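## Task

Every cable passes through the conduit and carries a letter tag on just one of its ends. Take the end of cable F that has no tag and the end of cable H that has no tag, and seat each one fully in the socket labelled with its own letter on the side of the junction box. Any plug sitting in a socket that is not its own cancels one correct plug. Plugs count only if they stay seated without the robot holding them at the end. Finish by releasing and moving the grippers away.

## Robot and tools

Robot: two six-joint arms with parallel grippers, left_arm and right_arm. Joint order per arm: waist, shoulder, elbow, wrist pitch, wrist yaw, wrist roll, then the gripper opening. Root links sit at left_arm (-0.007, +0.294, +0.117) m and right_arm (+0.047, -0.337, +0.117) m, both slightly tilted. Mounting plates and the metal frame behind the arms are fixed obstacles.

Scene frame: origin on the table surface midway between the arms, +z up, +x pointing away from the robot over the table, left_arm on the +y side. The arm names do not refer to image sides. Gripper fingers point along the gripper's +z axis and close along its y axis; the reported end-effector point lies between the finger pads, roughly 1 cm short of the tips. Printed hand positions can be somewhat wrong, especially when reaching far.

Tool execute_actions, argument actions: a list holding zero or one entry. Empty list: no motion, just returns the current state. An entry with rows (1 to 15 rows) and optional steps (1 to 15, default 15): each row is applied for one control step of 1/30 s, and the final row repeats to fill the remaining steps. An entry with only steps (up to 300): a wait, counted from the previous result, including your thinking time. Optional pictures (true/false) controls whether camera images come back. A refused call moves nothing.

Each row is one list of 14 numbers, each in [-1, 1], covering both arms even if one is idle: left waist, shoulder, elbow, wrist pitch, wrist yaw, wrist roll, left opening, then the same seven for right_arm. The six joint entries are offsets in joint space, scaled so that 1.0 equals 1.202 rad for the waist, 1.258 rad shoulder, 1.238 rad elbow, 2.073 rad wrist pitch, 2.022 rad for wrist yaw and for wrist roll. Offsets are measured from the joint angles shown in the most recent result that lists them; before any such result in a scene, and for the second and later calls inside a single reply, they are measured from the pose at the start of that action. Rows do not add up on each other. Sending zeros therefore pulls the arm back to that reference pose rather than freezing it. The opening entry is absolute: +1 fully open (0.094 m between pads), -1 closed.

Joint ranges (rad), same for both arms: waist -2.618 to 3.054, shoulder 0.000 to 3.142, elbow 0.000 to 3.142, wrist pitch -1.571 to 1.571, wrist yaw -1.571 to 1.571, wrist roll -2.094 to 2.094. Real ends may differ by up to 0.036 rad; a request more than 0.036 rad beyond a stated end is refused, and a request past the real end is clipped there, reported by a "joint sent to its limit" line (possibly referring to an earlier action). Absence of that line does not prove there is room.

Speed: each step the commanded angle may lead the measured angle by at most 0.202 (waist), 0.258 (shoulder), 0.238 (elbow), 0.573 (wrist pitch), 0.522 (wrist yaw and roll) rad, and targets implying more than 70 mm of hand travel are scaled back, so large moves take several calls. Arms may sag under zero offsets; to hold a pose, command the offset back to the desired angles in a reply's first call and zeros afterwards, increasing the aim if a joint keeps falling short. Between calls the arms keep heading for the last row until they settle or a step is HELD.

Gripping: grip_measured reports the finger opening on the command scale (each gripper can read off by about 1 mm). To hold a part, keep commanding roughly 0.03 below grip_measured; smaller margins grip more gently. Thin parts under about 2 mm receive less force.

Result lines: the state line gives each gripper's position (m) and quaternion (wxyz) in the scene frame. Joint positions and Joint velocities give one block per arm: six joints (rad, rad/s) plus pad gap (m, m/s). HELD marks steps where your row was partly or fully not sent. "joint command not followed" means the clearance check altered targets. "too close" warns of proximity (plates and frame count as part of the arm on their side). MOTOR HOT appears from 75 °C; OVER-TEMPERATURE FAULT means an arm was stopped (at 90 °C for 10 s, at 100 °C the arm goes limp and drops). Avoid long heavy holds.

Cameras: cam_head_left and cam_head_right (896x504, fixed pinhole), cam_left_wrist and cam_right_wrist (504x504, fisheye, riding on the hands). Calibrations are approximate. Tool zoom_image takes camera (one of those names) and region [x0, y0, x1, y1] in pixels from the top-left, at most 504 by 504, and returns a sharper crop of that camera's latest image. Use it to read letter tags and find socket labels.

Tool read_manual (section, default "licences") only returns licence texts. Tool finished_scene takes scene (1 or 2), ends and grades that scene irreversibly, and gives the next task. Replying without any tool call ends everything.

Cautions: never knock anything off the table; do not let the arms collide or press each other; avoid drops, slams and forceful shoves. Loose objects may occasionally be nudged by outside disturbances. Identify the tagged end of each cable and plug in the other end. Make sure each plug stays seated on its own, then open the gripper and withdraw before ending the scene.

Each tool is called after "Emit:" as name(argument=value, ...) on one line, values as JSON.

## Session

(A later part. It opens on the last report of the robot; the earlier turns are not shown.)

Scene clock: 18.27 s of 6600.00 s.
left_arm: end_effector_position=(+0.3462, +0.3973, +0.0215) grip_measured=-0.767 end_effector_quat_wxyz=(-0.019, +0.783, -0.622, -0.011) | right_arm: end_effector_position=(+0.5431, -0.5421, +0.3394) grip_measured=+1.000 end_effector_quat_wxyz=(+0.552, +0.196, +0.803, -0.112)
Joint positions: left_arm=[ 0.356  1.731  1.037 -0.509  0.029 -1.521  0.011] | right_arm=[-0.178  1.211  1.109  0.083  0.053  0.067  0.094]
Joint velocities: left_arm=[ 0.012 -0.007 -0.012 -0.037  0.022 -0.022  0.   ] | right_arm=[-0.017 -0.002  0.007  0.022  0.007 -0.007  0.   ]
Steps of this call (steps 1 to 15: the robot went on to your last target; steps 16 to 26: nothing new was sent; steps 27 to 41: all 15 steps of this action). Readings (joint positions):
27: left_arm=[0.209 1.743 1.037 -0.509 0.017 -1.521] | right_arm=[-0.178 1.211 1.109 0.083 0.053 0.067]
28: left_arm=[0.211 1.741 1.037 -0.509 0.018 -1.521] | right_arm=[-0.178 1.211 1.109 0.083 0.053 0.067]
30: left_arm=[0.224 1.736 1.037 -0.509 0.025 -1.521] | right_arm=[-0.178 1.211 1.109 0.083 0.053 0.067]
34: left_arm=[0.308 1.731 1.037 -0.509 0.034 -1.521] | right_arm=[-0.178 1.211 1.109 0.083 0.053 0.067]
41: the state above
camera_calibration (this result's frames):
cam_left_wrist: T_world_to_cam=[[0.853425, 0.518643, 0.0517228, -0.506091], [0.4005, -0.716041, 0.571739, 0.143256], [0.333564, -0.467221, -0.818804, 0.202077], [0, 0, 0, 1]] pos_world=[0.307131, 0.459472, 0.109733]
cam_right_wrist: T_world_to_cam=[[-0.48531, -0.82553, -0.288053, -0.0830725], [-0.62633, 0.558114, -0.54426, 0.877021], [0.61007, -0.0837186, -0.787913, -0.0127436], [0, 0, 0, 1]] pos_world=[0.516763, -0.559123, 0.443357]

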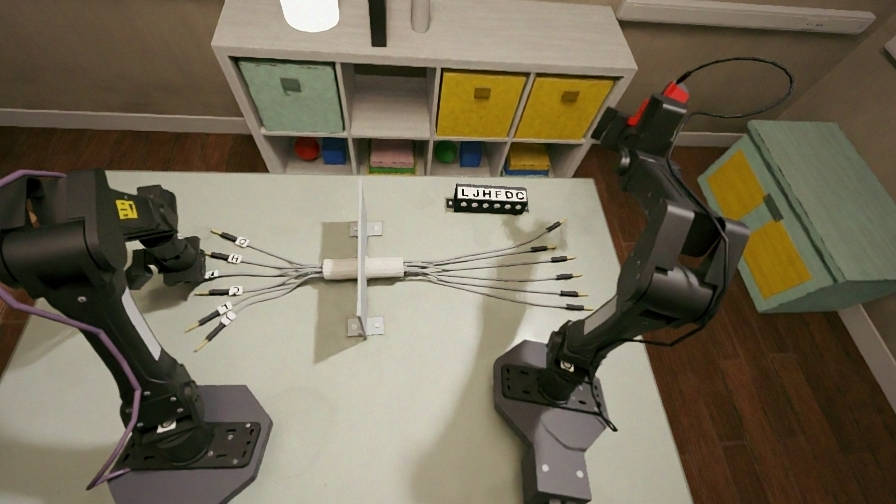

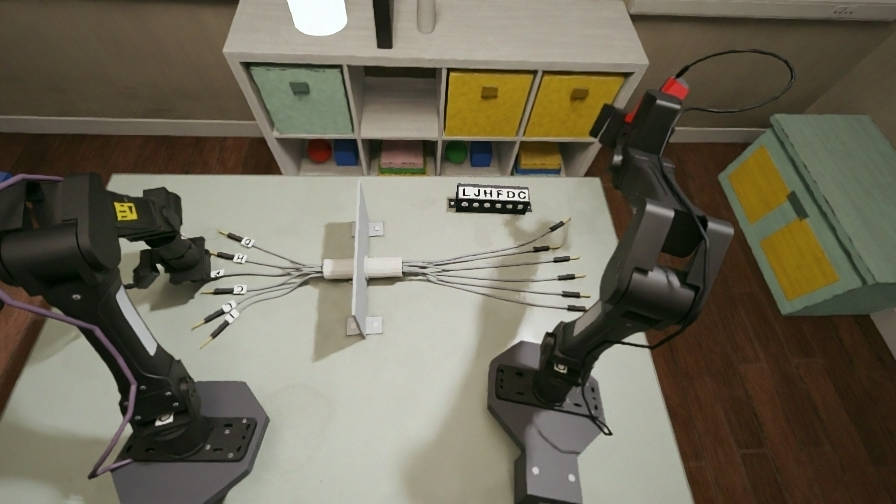

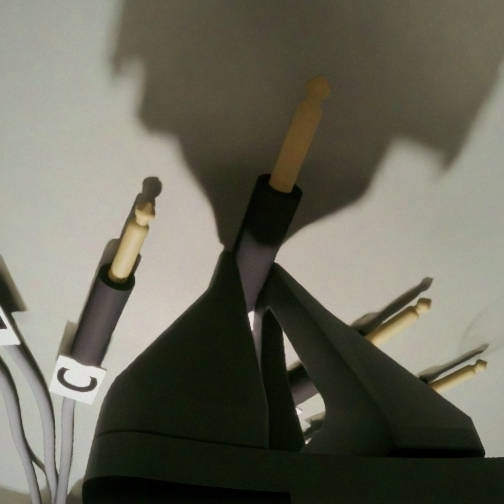

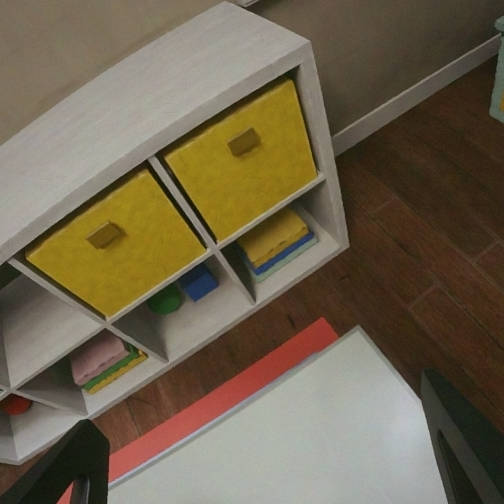

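Emit:
execute_actions(actions=[{"rows":[[0,0,0,0,0,0,-0.36,0,0,0,0,0,0,1],[0,0,0,0,0,0,-0.36,0,0,0,0,0,0,1],[0,0,0,0,0,0,-0.36,0,0,0,0,0,0,1],[0,0,0,0,0,0,-0.36,0,0,0,0,0,0,1],[0,-0.08,0.05,-0.05,0,0,-0.36,0,0,0,0,0,0,1],[0,-0.08,0.1,-0.08,0,0,-0.36,0,0,0,0,0,0,1],[0,-0.06,0.15,-0.1,0,0,-0.36,0,0,0,0,0,0,1],[-0.03,-0.04,0.2,-0.12,0,0.05,-0.36,0,0,0,0,0,0,1],[-0.06,0,0.25,-0.13,0,0.1,-0.36,0,0,0,0,0,0,1],[-0.1,0.04,0.266,-0.132,-0.014,0.178,-0.36,0,0,0,0,0,0,1]],"steps":15}], pictures=false)

Emit:
execute_actions(actions=[{"steps":12}])

Scene clock: 21.43 s of 6600.00 s.
left_arm: end_effector_position=(+0.4375, +0.3641, +0.0825) grip_measured=-0.362 end_effector_quat_wxyz=(+0.061, -0.647, +0.760, -0.033) | right_arm: end_effector_position=(+0.5431, -0.5421, +0.3394) grip_measured=+1.000 end_effector_quat_wxyz=(+0.552, +0.196, +0.803, -0.112)
Joint positions: left_arm=[ 0.23   1.746  1.366 -0.698  0.018 -1.253  0.03 ] | right_arm=[-0.178  1.211  1.109  0.083  0.053  0.067  0.094]
Joint velocities: left_arm=[-0.237  0.159  0.007 -0.271 -0.037  0.462 -0.001] | right_arm=[ 0.012 -0.017 -0.007  0.007 -0.095 -0.007  0.   ]
Steps of this call (steps 1 to 15: the robot went on to your last target; steps 16 to 80: nothing new was sent; steps 81 to 95: all 15 steps of this action). Readings (joint positions):
81: left_arm=[0.356 1.731 1.037 -0.509 0.029 -1.521] | right_arm=[-0.178 1.211 1.109 0.083 0.053 0.067]
82: left_arm=[0.356 1.731 1.037 -0.509 0.029 -1.521] | right_arm=[-0.178 1.211 1.109 0.083 0.053 0.067]
84: left_arm=[0.356 1.731 1.037 -0.509 0.030 -1.521] | right_arm=[-0.178 1.211 1.109 0.083 0.053 0.067]
88: left_arm=[0.354 1.707 1.138 -0.642 0.031 -1.509] | right_arm=[-0.178 1.211 1.109 0.083 0.053 0.067]
95: the state above

Scene clock: 21.83 s of 6600.00 s.
left_arm: end_effector_position=(+0.4178, +0.3601, +0.0674) grip_measured=-0.362 end_effector_quat_wxyz=(+0.020, -0.618, +0.786, -0.007) | right_arm: end_effector_position=(+0.5431, -0.5421, +0.3394) grip_measured=+1.000 end_effector_quat_wxyz=(+0.552, +0.196, +0.803, -0.112)
Joint positions: left_arm=[ 0.227  1.783  1.366 -0.758  0.017 -1.178  0.03 ] | right_arm=[-0.178  1.211  1.109  0.083  0.053  0.067  0.094]
Joint velocities: left_arm=[-0.012 -0.002  0.007 -0.022  0.007  0.051 -0.   ] | right_arm=[-0.012  0.002 -0.007 -0.007  0.037 -0.051  0.   ]
Steps of this call (steps 1 to 12: the robot went on to your last target). Readings (joint positions):
1: left_arm=[0.225 1.753 1.366 -0.709 0.018 -1.237] | right_arm=[-0.178 1.211 1.109 0.083 0.053 0.067]
2: left_arm=[0.225 1.761 1.366 -0.720 0.018 -1.224] | right_arm=[-0.178 1.211 1.109 0.083 0.053 0.067]
4: left_arm=[0.227 1.775 1.366 -0.736 0.017 -1.205] | right_arm=[-0.178 1.211 1.109 0.083 0.053 0.067]
8: left_arm=[0.227 1.783 1.366 -0.754 0.017 -1.186] | right_arm=[-0.178 1.211 1.109 0.083 0.053 0.067]
12: the state above
camera_calibration (this result's frames):
cam_left_wrist: T_world_to_cam=[[0.994551, 0.0814669, 0.0650461, -0.452675], [0.0274303, -0.806464, 0.590646, 0.248855], [0.100575, -0.585644, -0.804305, 0.337419], [0, 0, 0, 1]] pos_world=[0.409447, 0.435178, 0.153847]
cam_right_wrist: T_world_to_cam=[[-0.48531, -0.82553, -0.288053, -0.0830725], [-0.62633, 0.558114, -0.54426, 0.877021], [0.61007, -0.0837186, -0.787913, -0.0127436], [0, 0, 0, 1]] pos_world=[0.516763, -0.559123, 0.443357]

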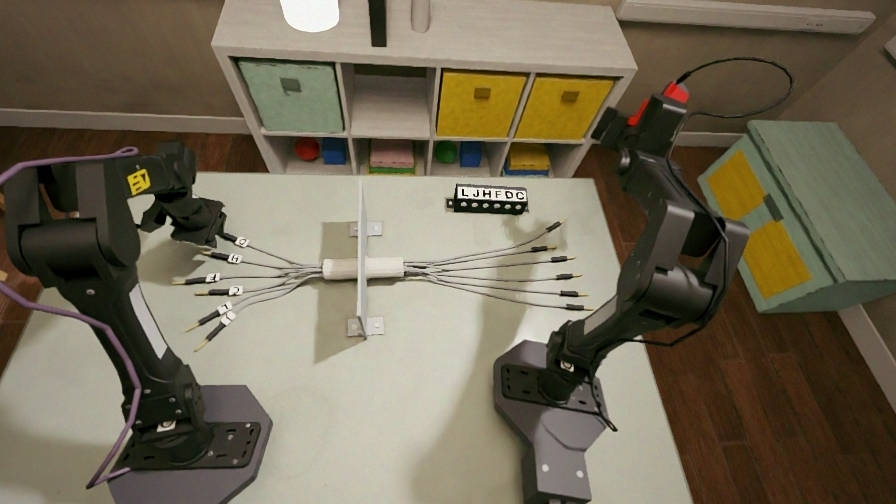

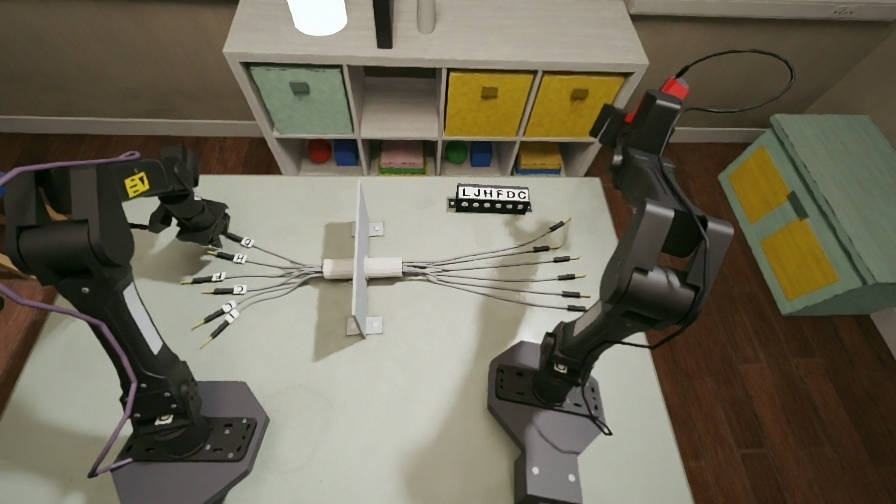

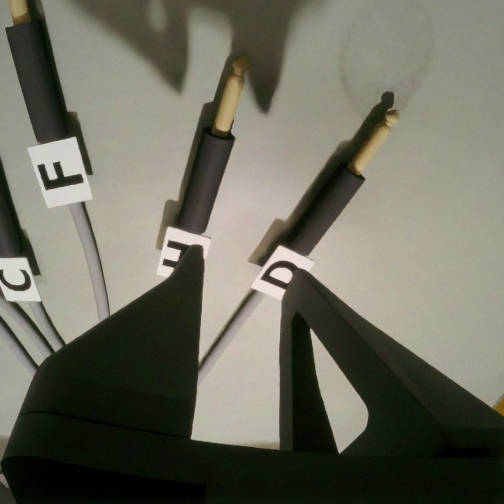

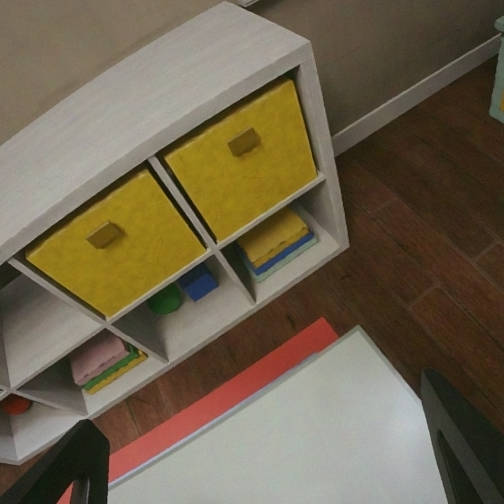

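Emit:
execute_actions(actions=[{"rows":[[0,0,-0.039,0.02,0,0,-0.36,0,0,0,0,0,0,1],[0,0.02,-0.039,0.03,0,0,-0.36,0,0,0,0,0,0,1],[0,0.04,-0.039,0.045,0,0,-0.36,0,0,0,0,0,0,1],[0,0.06,-0.039,0.06,0,0,-0.36,0,0,0,0,0,0,1],[0,0.073,-0.039,0.062,0,0,-0.36,0,0,0,0,0,0,1]],"steps":15}])

Scene clock: 25.37 s of 6600.00 s.
left_arm: end_effector_position=(+0.4083, +0.3592, +0.0209) grip_measured=-0.362 end_effector_quat_wxyz=(+0.001, -0.617, +0.787, +0.002) | right_arm: end_effector_position=(+0.5431, -0.5421, +0.3394) grip_measured=+1.000 end_effector_quat_wxyz=(+0.552, +0.196, +0.803, -0.112)
Joint positions: left_arm=[ 0.227  1.886  1.322 -0.652  0.02  -1.172  0.03 ] | right_arm=[-0.178  1.211  1.109  0.083  0.053  0.067  0.094]
Joint velocities: left_arm=[-0.012 -0.022  0.007  0.037 -0.007  0.066 -0.001] | right_arm=[-0.012 -0.007  0.012  0.022 -0.037 -0.037  0.   ]
Steps of this call (steps 1 to 30: the robot went on to your last target; steps 31 to 90: nothing new was sent; then 0.03 s passed at rest; steps 91 to 105: all 15 steps of this action). Readings (joint positions):
91: left_arm=[0.227 1.783 1.361 -0.753 0.017 -1.172] | right_arm=[-0.178 1.211 1.109 0.083 0.053 0.067]
92: left_arm=[0.227 1.783 1.353 -0.742 0.017 -1.172] | right_arm=[-0.178 1.211 1.109 0.083 0.053 0.067]
94: left_arm=[0.227 1.798 1.341 -0.720 0.017 -1.172] | right_arm=[-0.178 1.211 1.109 0.083 0.053 0.067]
98: left_arm=[0.227 1.866 1.332 -0.669 0.018 -1.172] | right_arm=[-0.178 1.211 1.109 0.083 0.053 0.067]
105: the state above
camera_calibration (this result's frames):
cam_left_wrist: T_world_to_cam=[[0.996754, 0.0771388, 0.0230464, -0.438568], [0.0482165, -0.801222, 0.596421, 0.265438], [0.0644725, -0.593374, -0.802341, 0.317918], [0, 0, 0, 1]] pos_world=[0.403849, 0.43515, 0.106873]
cam_right_wrist: T_world_to_cam=[[-0.48531, -0.82553, -0.288053, -0.0830725], [-0.62633, 0.558114, -0.54426, 0.877021], [0.61007, -0.0837186, -0.787913, -0.0127436], [0, 0, 0, 1]] pos_world=[0.516763, -0.559123, 0.443357]

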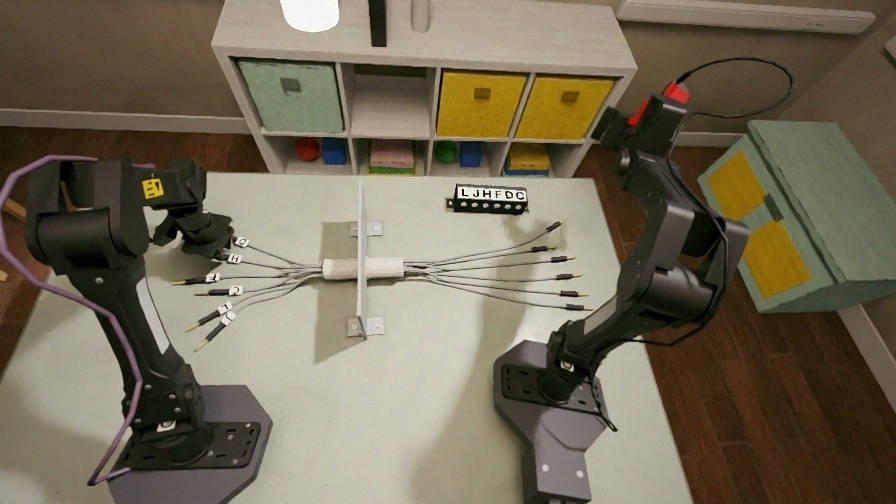

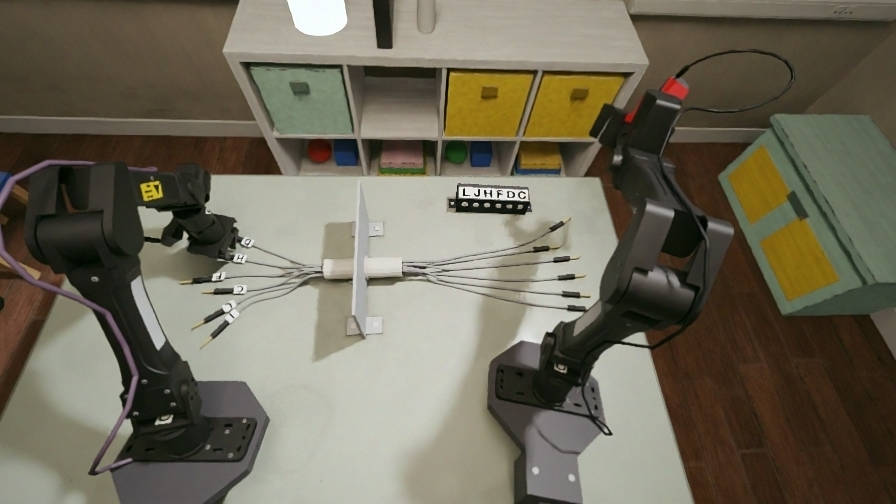

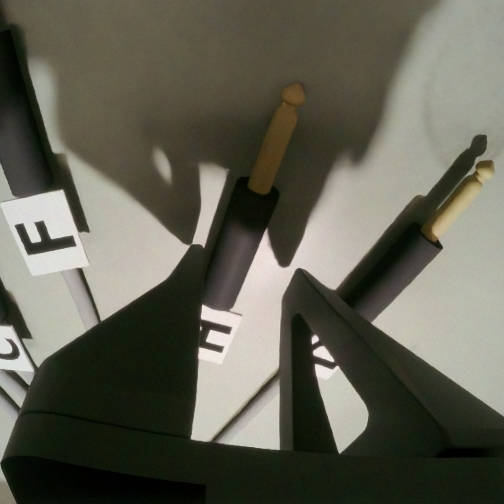

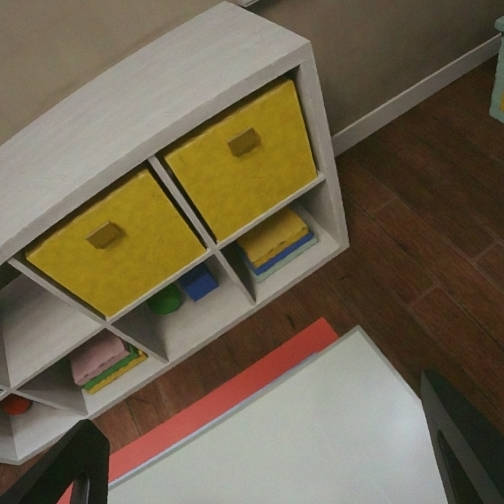

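Lower ~6 mm more, close.

Emit:
execute_actions(actions=[{"rows":[[0,0,0,0,0,0,-0.36,0,0,0,0,0,0,1],[0,0.008,0,0.01,0,0,-0.36,0,0,0,0,0,0,1],[0,0.008,0,0.01,0,0,-0.36,0,0,0,0,0,0,1],[0,0.008,0,0.01,0,0,-0.36,0,0,0,0,0,0,1],[0,0.008,0,0.01,0,0,-0.36,0,0,0,0,0,0,1],[0,0.008,0,0.01,0,0,-0.36,0,0,0,0,0,0,1],[0,0.008,0,0.01,0,0,-0.81,0,0,0,0,0,0,1]],"steps":15}], pictures=false)

Emit:
execute_actions(actions=[{"rows":[[0,-0.03,0,0,0,0,-0.81,0,0,0,0,0,0,1],[0.02,-0.03,0,0,0,0,-0.81,0,0,0,0,0,0,1],[0.04,-0.03,0,0,0,0,-0.81,0,0,0,0,0,0,1],[0.06,-0.03,0,0,0,0,-0.81,0,0,0,0,0,0,1],[0.08,-0.03,0,0,0,0,-0.81,0,0,0,0,0,0,1],[0.1,-0.03,0,0,0,0,-0.81,0,0,0,0,0,0,1],[0.11,-0.03,0,0,0,0,-0.81,0,0,0,0,0,0,1]],"steps":15}])

Scene clock: 26.73 s of 6600.00 s.
left_arm: end_effector_position=(+0.4107, +0.3593, +0.0209) grip_measured=-0.794 end_effector_quat_wxyz=(+0.005, -0.616, +0.787, -0.001) | right_arm: end_effector_position=(+0.5431, -0.5421, +0.3394) grip_measured=+1.000 end_effector_quat_wxyz=(+0.552, +0.196, +0.803, -0.112)
Joint positions: left_arm=[ 0.227  1.886  1.322 -0.643  0.021 -1.172  0.01 ] | right_arm=[-0.178  1.211  1.109  0.083  0.053  0.067  0.094]
Joint velocities: left_arm=[-0.002 -0.007 -0.017  0.007 -0.037  0.037  0.001] | right_arm=[ 0.002  0.007 -0.007 -0.022  0.007 -0.037  0.   ]
Steps of this call (steps 1 to 15: the robot went on to your last target; steps 16 to 26: nothing new was sent; steps 27 to 41: all 15 steps of this action). Readings (joint positions):
27: left_arm=[0.227 1.886 1.322 -0.644 0.020 -1.172] | right_arm=[-0.178 1.211 1.109 0.083 0.053 0.067]
28: left_arm=[0.227 1.886 1.322 -0.644 0.020 -1.172] | right_arm=[-0.178 1.211 1.109 0.083 0.053 0.067]
30: left_arm=[0.227 1.886 1.322 -0.644 0.020 -1.172] | right_arm=[-0.178 1.211 1.109 0.083 0.053 0.067]
34: left_arm=[0.227 1.886 1.322 -0.644 0.021 -1.172] | right_arm=[-0.178 1.211 1.109 0.083 0.053 0.067]
41: the state above

Scene clock: 27.23 s of 6600.00 s.
left_arm: end_effector_position=(+0.4004, +0.4153, +0.0268) grip_measured=-0.794 end_effector_quat_wxyz=(-0.019, +0.666, -0.746, -0.013) | right_arm: end_effector_position=(+0.5431, -0.5421, +0.3394) grip_measured=+1.000 end_effector_quat_wxyz=(+0.552, +0.196, +0.803, -0.112)
Joint positions: left_arm=[ 0.364  1.876  1.322 -0.643  0.033 -1.172  0.01 ] | right_arm=[-0.178  1.211  1.109  0.083  0.053  0.067  0.094]
Joint velocities: left_arm=[-0.027 -0.007  0.017 -0.037 -0.081  0.007 -0.002] | right_arm=[ 0.002  0.007 -0.002  0.022  0.051  0.007  0.   ]
Steps of this call (steps 1 to 15: all 15 steps of this action). Readings (joint positions):
1: left_arm=[0.227 1.886 1.322 -0.643 0.021 -1.172] | right_arm=[-0.178 1.211 1.109 0.083 0.053 0.067]
2: left_arm=[0.228 1.886 1.322 -0.643 0.022 -1.172] | right_arm=[-0.178 1.211 1.109 0.083 0.053 0.067]
4: left_arm=[0.239 1.884 1.322 -0.643 0.028 -1.172] | right_arm=[-0.178 1.211 1.109 0.083 0.053 0.067]
8: left_arm=[0.315 1.877 1.322 -0.643 0.039 -1.172] | right_arm=[-0.178 1.211 1.109 0.083 0.053 0.067]
15: the state above
camera_calibration (this result's frames):
cam_left_wrist: T_world_to_cam=[[0.978261, 0.202428, 0.0450404, -0.480418], [0.141924, -0.811876, 0.566317, 0.274891], [0.151205, -0.547613, -0.822956, 0.303279], [0, 0, 0, 1]] pos_world=[0.385103, 0.486507, 0.115548]
cam_right_wrist: T_world_to_cam=[[-0.48531, -0.82553, -0.288053, -0.0830725], [-0.62633, 0.558114, -0.54426, 0.877021], [0.61007, -0.0837186, -0.787913, -0.0127436], [0, 0, 0, 1]] pos_world=[0.516763, -0.559123, 0.443357]

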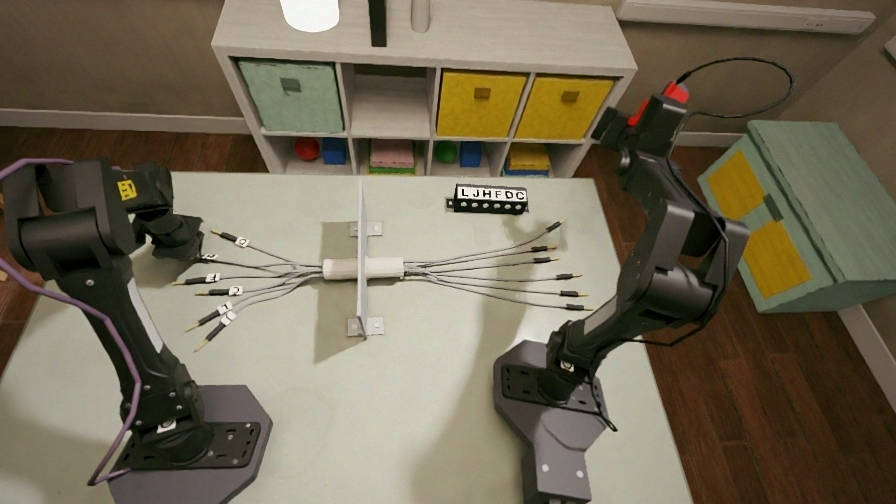

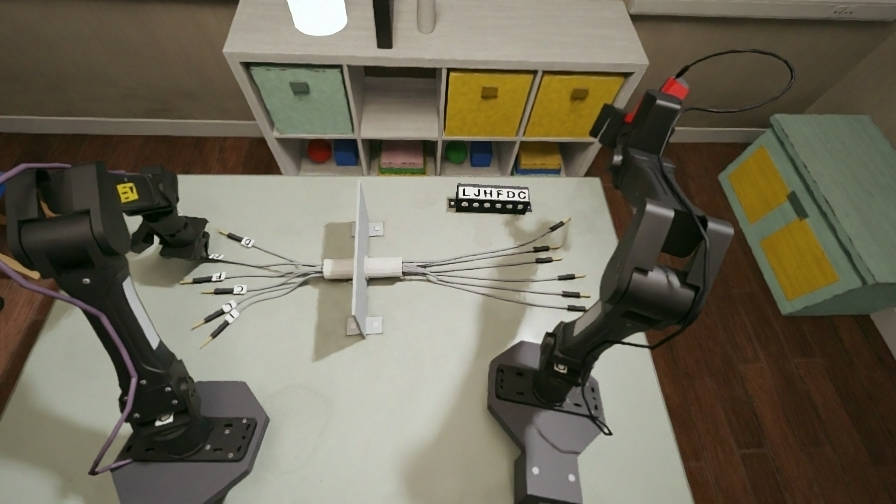

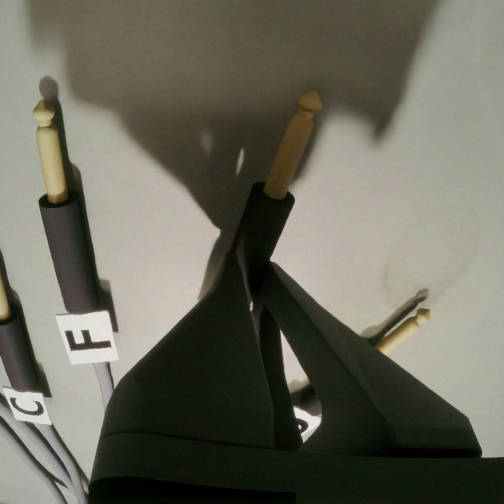

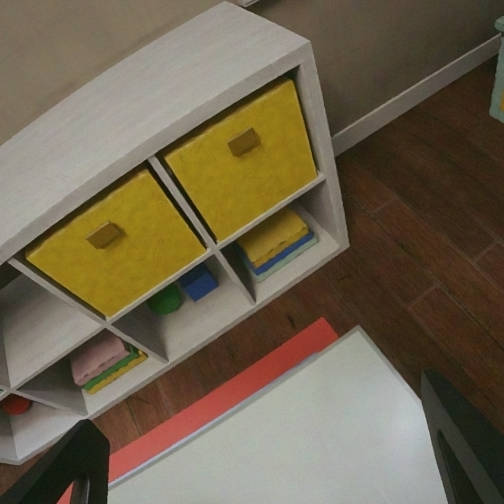

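Emit:
execute_actions(actions=[{"rows":[[0,0,0,0,0,0,-0.3,0.078,0.05,0.117,-0.437,-0.026,0.52,0.3],[0,0,0,0,0,0,-0.3,0.078,0.1,0.117,-0.437,-0.026,0.52,0.3],[0,0,0,0,0,0,-0.3,0.078,0.15,0.117,-0.437,-0.026,0.52,0.3],[0,0,0,0,0,0,-0.3,0.078,0.2,0.117,-0.437,-0.026,0.52,0.3],[0,-0.1,0,0,0,0,-0.3,0.078,0.25,0.117,-0.437,-0.026,0.52,-0.2],[0,-0.2,0,0,0,0,-0.3,0.078,0.3,0.117,-0.437,-0.026,0.52,-0.2],[0.1,-0.35,0,0,0,0,-0.3,0.078,0.32,0.117,-0.437,-0.026,0.52,-0.2]],"steps":15}], pictures=false)

Emit:
execute_actions(actions=[{"steps":15}])

Scene clock: 32.67 s of 6600.00 s.
left_arm: end_effector_position=(+0.4318, +0.4595, +0.1910) grip_measured=-0.302 end_effector_quat_wxyz=(-0.214, +0.676, -0.703, +0.052) | right_arm: end_effector_position=(+0.4371, -0.4593, +0.0829) grip_measured=-0.197 end_effector_quat_wxyz=(+0.041, +0.586, +0.809, +0.020)
Joint positions: left_arm=[ 0.477  1.46   1.311 -0.642  0.042 -1.172  0.033] | right_arm=[-0.098  1.645  1.217 -0.695  0.008  0.946  0.038]
Joint velocities: left_arm=[ 0.134 -0.974  0.129  0.022 -0.066  0.051 -0.001] | right_arm=[ 0.071  0.393  0.002 -1.062 -0.037  1.048 -0.   ]
Steps of this call (steps 1 to 15: the robot went on to your last target; steps 16 to 90: nothing new was sent; then 1.93 s passed at rest; steps 91 to 105: all 15 steps of this action). Readings (joint positions):
91: left_arm=[0.364 1.876 1.322 -0.643 0.033 -1.172] | right_arm=[-0.169 1.217 1.133 0.015 0.052 0.137]
92: left_arm=[0.364 1.876 1.322 -0.643 0.034 -1.172] | right_arm=[-0.152 1.232 1.170 -0.078 0.049 0.222]
94: left_arm=[0.364 1.876 1.322 -0.643 0.034 -1.172] | right_arm=[-0.122 1.274 1.206 -0.178 0.035 0.338]
98: left_arm=[0.379 1.781 1.307 -0.650 0.044 -1.172] | right_arm=[-0.111 1.399 1.214 -0.338 0.024 0.514]
105: the state above

Scene clock: 33.17 s of 6600.00 s.
left_arm: end_effector_position=(+0.4381, +0.4619, +0.2075) grip_measured=-0.302 end_effector_quat_wxyz=(-0.237, +0.671, -0.699, +0.060) | right_arm: end_effector_position=(+0.4116, -0.4493, +0.0816) grip_measured=-0.197 end_effector_quat_wxyz=(-0.012, +0.646, +0.763, +0.005)
Joint positions: left_arm=[ 0.48   1.434  1.323 -0.63   0.041 -1.172  0.033] | right_arm=[-0.095  1.646  1.217 -0.805  0.003  1.104  0.038]
Joint velocities: left_arm=[-0.007 -0.007  0.007 -0.037 -0.051  0.022  0.   ] | right_arm=[-0.002 -0.002  0.007 -0.051  0.022 -0.007  0.   ]
Steps of this call (steps 1 to 15: the robot went on to your last target). Readings (joint positions):
1: left_arm=[0.480 1.433 1.316 -0.640 0.041 -1.172] | right_arm=[-0.096 1.652 1.217 -0.726 0.006 0.980]
2: left_arm=[0.480 1.418 1.320 -0.635 0.041 -1.172] | right_arm=[-0.096 1.652 1.217 -0.750 0.005 1.006]
4: left_arm=[0.480 1.412 1.323 -0.628 0.041 -1.172] | right_arm=[-0.095 1.647 1.217 -0.773 0.004 1.043]
8: left_arm=[0.480 1.430 1.323 -0.630 0.041 -1.172] | right_arm=[-0.095 1.646 1.217 -0.795 0.004 1.082]
15: the state above
camera_calibration (this result's frames):
cam_left_wrist: T_world_to_cam=[[0.850141, 0.211658, 0.482143, -0.573662], [-0.0205164, -0.901644, 0.431992, 0.345522], [0.526156, -0.377146, -0.762182, 0.216151], [0, 0, 0, 1]] pos_world=[0.381053, 0.514478, 0.292071]
cam_right_wrist: T_world_to_cam=[[-0.994736, 0.102096, -0.00870451, 0.45911], [0.0791051, 0.819165, 0.568077, 0.338701], [0.0651289, 0.564399, -0.822929, 0.390481], [0, 0, 0, 1]] pos_world=[0.404468, -0.544712, 0.132926]

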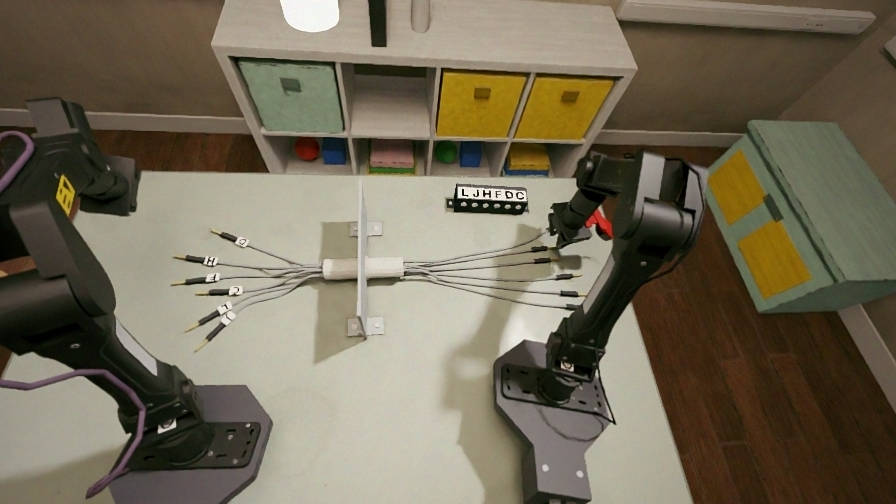

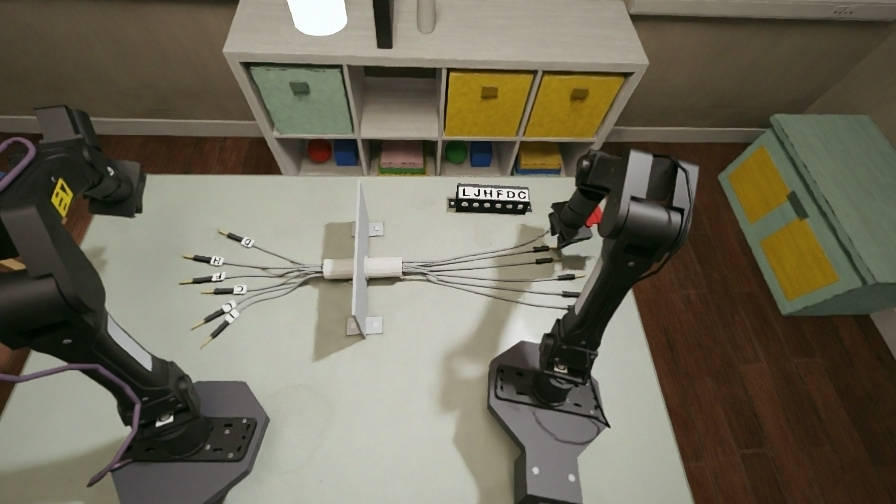

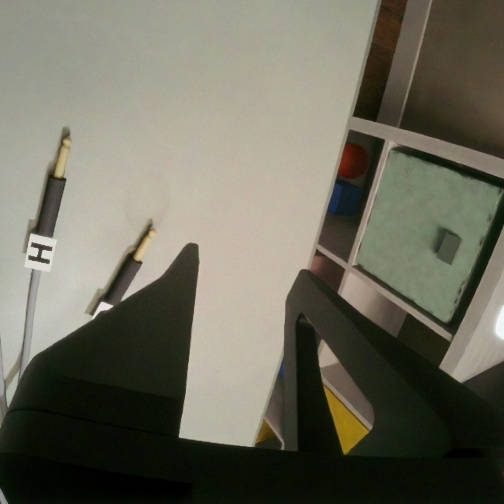

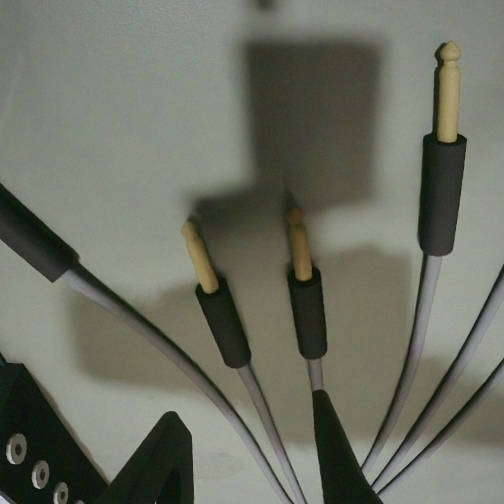

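Emit:
execute_actions(actions=[{"rows":[[0,0,0,0,0,0,-0.3,0.045,-0.026,0,0,0,0.089,-0.36],[0,0,0,0,0,0,-0.3,0.09,-0.026,0,0,0,0.089,-0.36],[0,0,0,0,0,0,-0.3,0.09,-0.026,-0.02,0.02,0,0.089,-0.36],[0,0,0,0,0,0,-0.3,0.09,0,-0.04,0.04,0,0.089,-0.36],[0,0,0,0,0,0,-0.3,0.09,0.02,-0.05,0.06,0,0.089,-0.36],[0,0,0,0,0,0,-0.3,0.09,0.04,-0.066,0.08,0,0.089,-0.36],[0,0,0,0,0,0,-0.3,0.09,0.06,-0.066,0.1,0,0.089,-0.36],[0,0,0,0,0,0,-0.3,0.09,0.08,-0.066,0.115,0,0.089,-0.36],[0,0,0,0,0,0,-0.3,0.09,0.095,-0.066,0.13,0,0.089,-0.36]],"steps":15}])

Scene clock: 36.47 s of 6600.00 s.
left_arm: end_effector_position=(+0.4382, +0.4615, +0.2075) grip_measured=-0.302 end_effector_quat_wxyz=(-0.237, +0.671, -0.700, +0.061) | right_arm: end_effector_position=(+0.4255, -0.4064, +0.0252) grip_measured=-0.357 end_effector_quat_wxyz=(-0.015, +0.669, +0.742, +0.026)
Joint positions: left_arm=[ 0.48   1.434  1.323 -0.63   0.042 -1.172  0.033] | right_arm=[ 0.015  1.778  1.141 -0.582 -0.001  1.268  0.03 ]
Joint velocities: left_arm=[-0.007 -0.007 -0.022 -0.037 -0.037  0.037 -0.001] | right_arm=[-0.002 -0.007  0.002  0.11  -0.007  0.007  0.001]
Steps of this call (steps 1 to 15: the robot went on to your last target; steps 16 to 84: nothing new was sent; steps 85 to 99: all 15 steps of this action). Readings (joint positions):
85: left_arm=[0.480 1.434 1.322 -0.630 0.041 -1.172] | right_arm=[-0.092 1.646 1.217 -0.806 0.004 1.131]
86: left_arm=[0.480 1.434 1.323 -0.630 0.041 -1.172] | right_arm=[-0.079 1.646 1.217 -0.806 0.007 1.161]
88: left_arm=[0.480 1.434 1.323 -0.630 0.042 -1.172] | right_arm=[-0.034 1.646 1.210 -0.790 0.008 1.202]
92: left_arm=[0.480 1.434 1.322 -0.630 0.042 -1.172] | right_arm=[0.015 1.676 1.167 -0.695 -0.002 1.244]
99: the state above
camera_calibration (this result's frames):
cam_left_wrist: T_world_to_cam=[[0.850061, 0.211665, 0.48228, -0.573686], [-0.0215625, -0.900937, 0.433414, 0.345088], [0.526242, -0.378827, -0.761288, 0.2165], [0, 0, 0, 1]] pos_world=[0.381177, 0.514348, 0.29193]
cam_right_wrist: T_world_to_cam=[[-0.986085, 0.164151, -0.0262778, 0.49011], [0.115826, 0.791795, 0.599705, 0.306977], [0.119249, 0.588316, -0.79979, 0.305091], [0, 0, 0, 1]] pos_world=[0.411353, -0.503004, 0.0727926]

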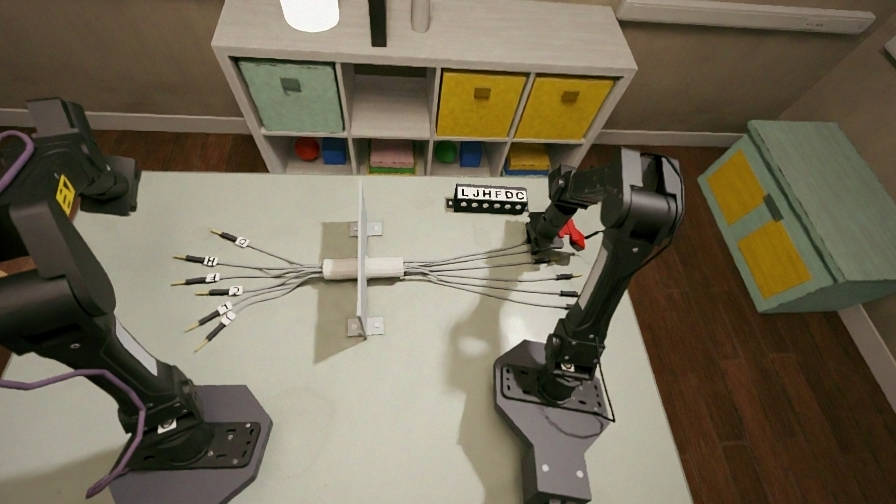

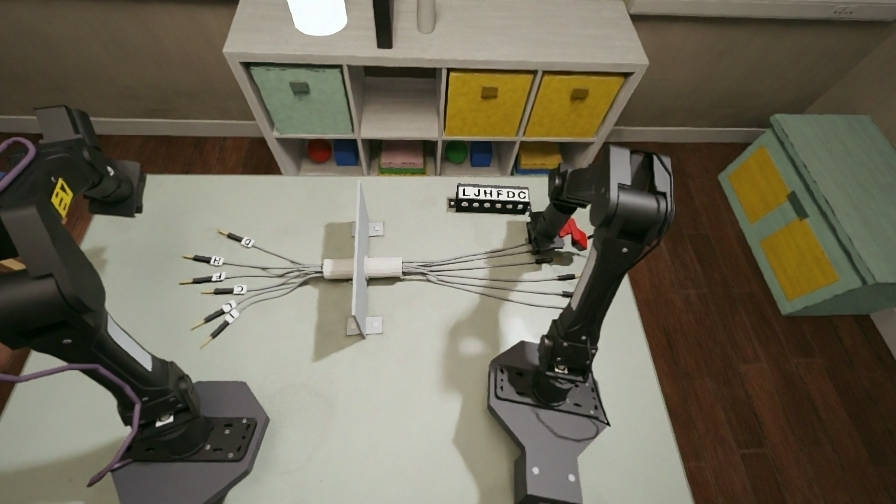

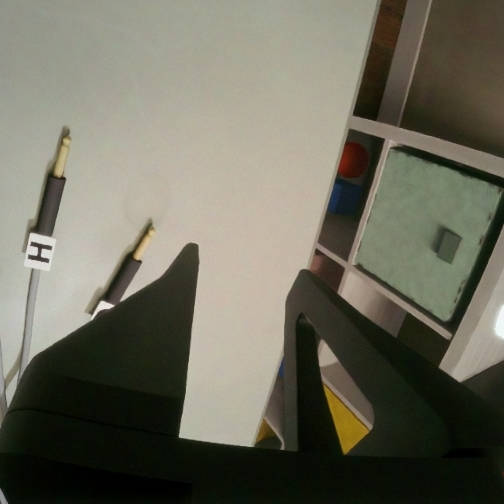

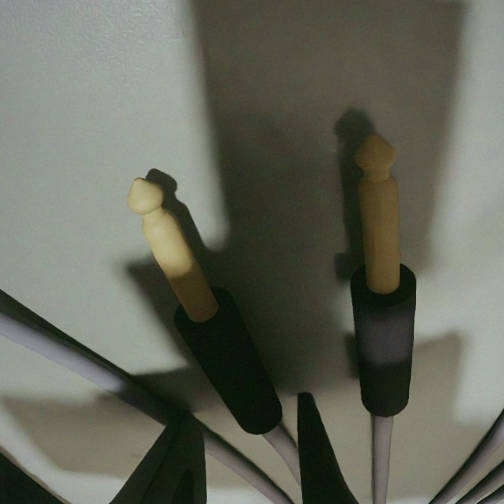

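Emit:
execute_actions(actions=[{"rows":[[0,0,0,0,0,0,-0.3,-0.033,-0.01,0,0.02,0,0,-0.36],[0,0,0,0,0,0,-0.3,-0.033,-0.01,0,0.02,0,0,-0.36],[0,0,0,0,0,0,-0.3,-0.033,-0.01,0,0.02,0,0,-0.36],[0,0,0,0,0,0,-0.3,-0.033,-0.01,0,0.02,0,0,-0.36],[0,0,0,0,0,0,-0.3,-0.033,0.01,0,0.025,0,0,-0.36],[0,0,0,0,0,0,-0.3,-0.033,0.026,0,0.028,0,0,-0.36]],"steps":15}])

Scene clock: 38.97 s of 6600.00 s.
left_arm: end_effector_position=(+0.4383, +0.4611, +0.2073) grip_measured=-0.302 end_effector_quat_wxyz=(-0.236, +0.671, -0.700, +0.062) | right_arm: end_effector_position=(+0.4309, -0.4199, +0.0194) grip_measured=-0.357 end_effector_quat_wxyz=(-0.001, +0.683, +0.730, +0.030)
Joint positions: left_arm=[ 0.48   1.434  1.322 -0.63   0.045 -1.172  0.033] | right_arm=[-0.017  1.794  1.141 -0.537 -0.004  1.274  0.03 ]
Joint velocities: left_arm=[-0.022 -0.012 -0.007 -0.066  0.007 -0.022 -0.001] | right_arm=[ 0.012 -0.002 -0.002 -0.022 -0.022  0.037  0.   ]
Steps of this call (steps 1 to 30: the robot went on to your last target; steps 31 to 60: nothing new was sent; steps 61 to 75: all 15 steps of this action). Readings (joint positions):
61: left_arm=[0.480 1.434 1.322 -0.630 0.043 -1.172] | right_arm=[0.013 1.778 1.141 -0.549 -0.002 1.274]
62: left_arm=[0.480 1.434 1.323 -0.630 0.043 -1.172] | right_arm=[0.008 1.778 1.141 -0.549 -0.004 1.274]
64: left_arm=[0.480 1.434 1.323 -0.630 0.044 -1.172] | right_arm=[-0.006 1.778 1.141 -0.549 -0.004 1.274]
68: left_arm=[0.480 1.434 1.323 -0.630 0.044 -1.172] | right_arm=[-0.017 1.789 1.141 -0.539 -0.004 1.274]
75: the state above
camera_calibration (this result's frames):
cam_left_wrist: T_world_to_cam=[[0.850126, 0.211781, 0.482115, -0.573607], [-0.0226278, -0.900022, 0.435257, 0.34446], [0.526093, -0.380932, -0.76034, 0.217034], [0, 0, 0, 1]] pos_world=[0.381253, 0.514176, 0.291636]
cam_right_wrist: T_world_to_cam=[[-0.978221, 0.200595, -0.0533394, 0.509927], [0.130911, 0.795661, 0.591427, 0.315779], [0.161078, 0.571564, -0.804592, 0.282785], [0, 0, 0, 1]] pos_world=[0.411932, -0.515172, 0.067966]

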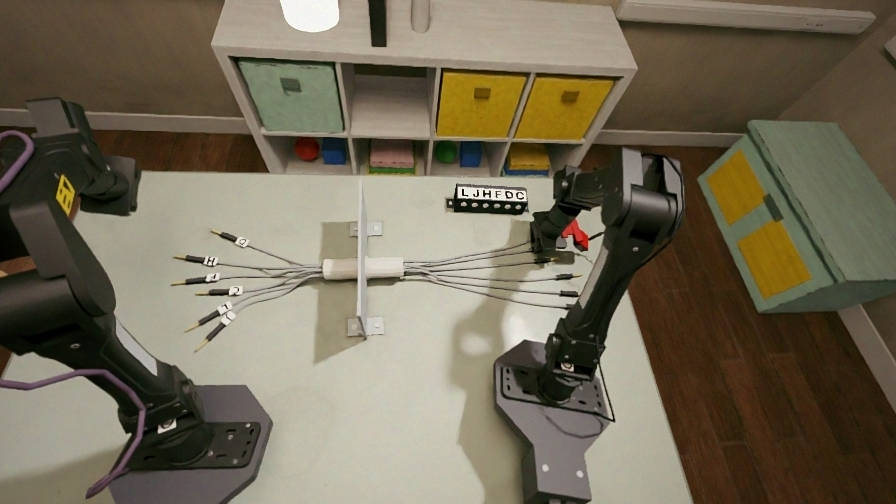

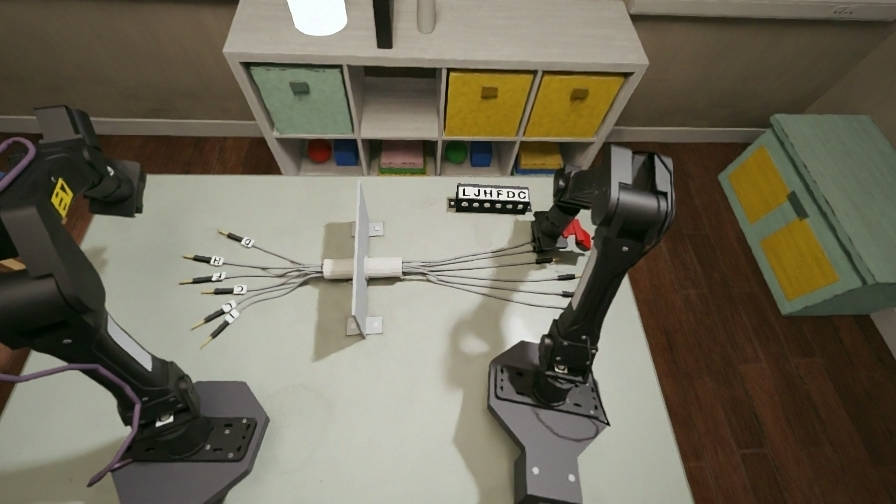

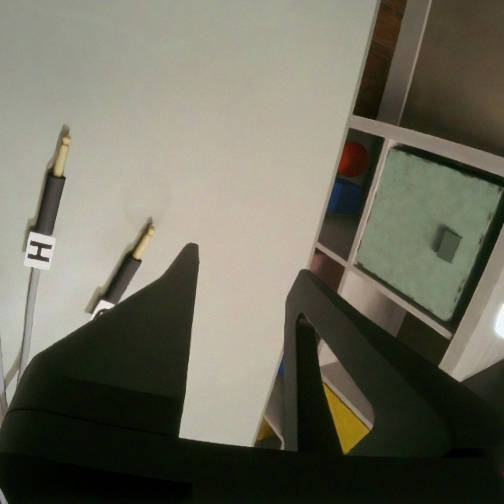

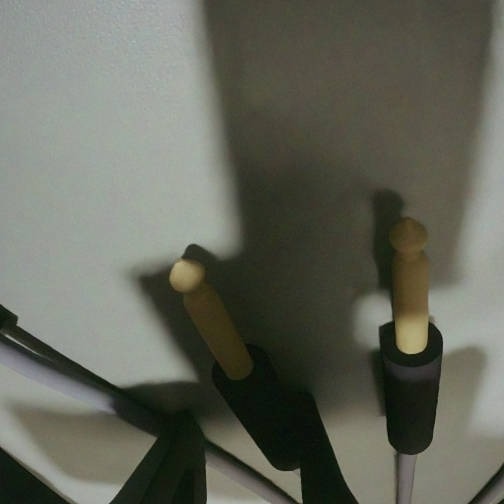

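Emit:
execute_actions(actions=[{"rows":[[0,0,0,0,0,0,-0.3,0,0.006,0,0,0,0,-0.36],[0,0,0,0,0,0,-0.3,0,0.014,0,0.005,0,0,-0.36],[0,0,0,0,0,0,-0.3,0,0.02,0,0.008,0,0,-0.36],[0,0,0,0,0,0,-0.3,0,0.02,0,0.008,0,0,-0.36],[0,0,0,0,0,0,-0.3,0,0.02,0,0.008,0,0,-0.36],[0,0,0,0,0,0,-0.3,0,0.02,0,0.008,0,0,-0.36],[0,0,0,0,0,0,-0.3,0,0.02,0,0.008,0,0,-0.36],[0,0,0,0,0,0,-0.3,0,0.02,0,0.008,0,0,-0.82]],"steps":15}])

Scene clock: 41.30 s of 6600.00 s.
left_arm: end_effector_position=(+0.4385, +0.4608, +0.2074) grip_measured=-0.302 end_effector_quat_wxyz=(-0.236, +0.671, -0.700, +0.063) | right_arm: end_effector_position=(+0.4299, -0.4197, +0.0194) grip_measured=-0.768 end_effector_quat_wxyz=(-0.003, +0.683, +0.730, +0.029)
Joint positions: left_arm=[ 0.48   1.434  1.323 -0.63   0.047 -1.172  0.033] | right_arm=[-0.017  1.794  1.141 -0.541 -0.004  1.274  0.011]
Joint velocities: left_arm=[-0.012 -0.002  0.002 -0.022 -0.022 -0.022  0.001] | right_arm=[ 0.007 -0.027  0.007  0.022  0.007 -0.037 -0.001]
Steps of this call (steps 1 to 15: the robot went on to your last target; steps 16 to 55: nothing new was sent; steps 56 to 70: all 15 steps of this action). Readings (joint positions):
56: left_arm=[0.480 1.434 1.323 -0.630 0.045 -1.172] | right_arm=[-0.017 1.794 1.141 -0.537 -0.004 1.274]
57: left_arm=[0.480 1.434 1.323 -0.630 0.045 -1.172] | right_arm=[-0.017 1.794 1.141 -0.537 -0.004 1.274]
59: left_arm=[0.480 1.434 1.322 -0.630 0.046 -1.172] | right_arm=[-0.017 1.794 1.141 -0.537 -0.004 1.274]
63: left_arm=[0.480 1.434 1.323 -0.630 0.046 -1.172] | right_arm=[-0.017 1.794 1.141 -0.537 -0.004 1.274]
70: the state above
camera_calibration (this result's frames):
cam_left_wrist: T_world_to_cam=[[0.849887, 0.211683, 0.48258, -0.573739], [-0.0238645, -0.89937, 0.436536, 0.344132], [0.526425, -0.382522, -0.759311, 0.217266], [0, 0, 0, 1]] pos_world=[0.381451, 0.514061, 0.291621]
cam_right_wrist: T_world_to_cam=[[-0.978471, 0.200445, -0.0491551, 0.508848], [0.133163, 0.795124, 0.591646, 0.31454], [0.157677, 0.572363, -0.804698, 0.284591], [0, 0, 0, 1]] pos_world=[0.411135, -0.514983, 0.0679257]

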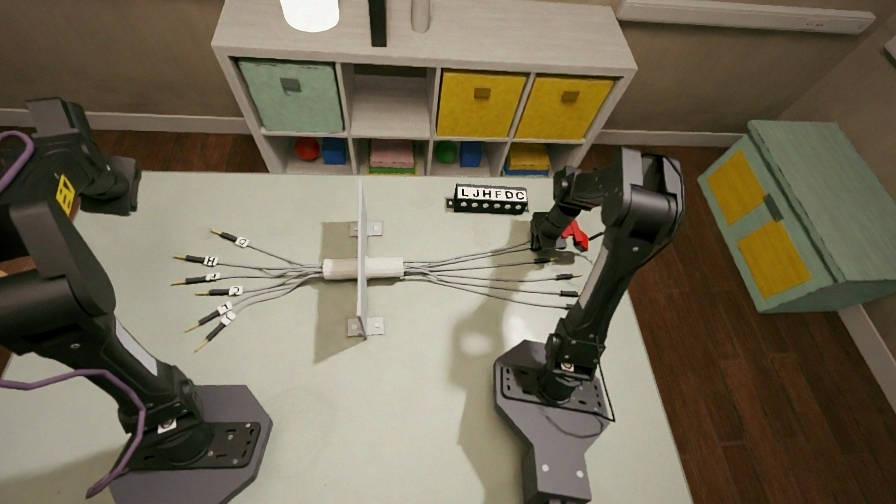

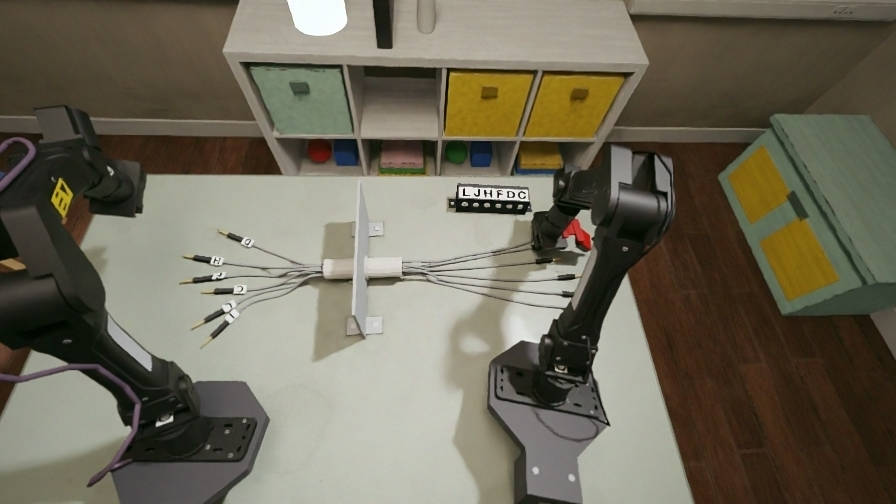

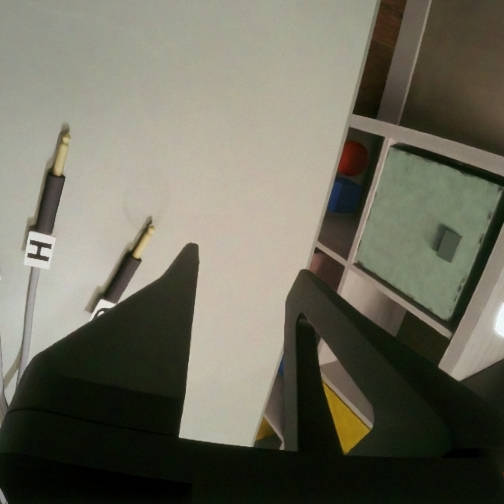

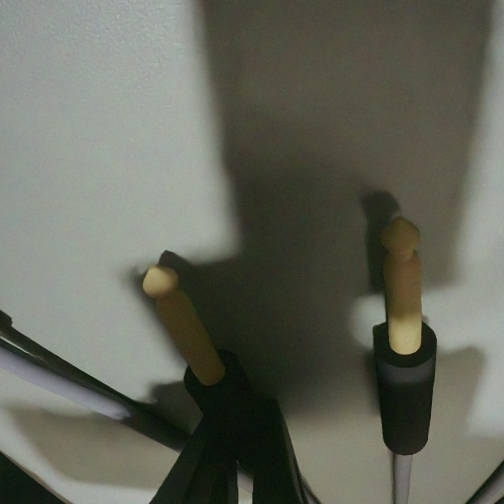

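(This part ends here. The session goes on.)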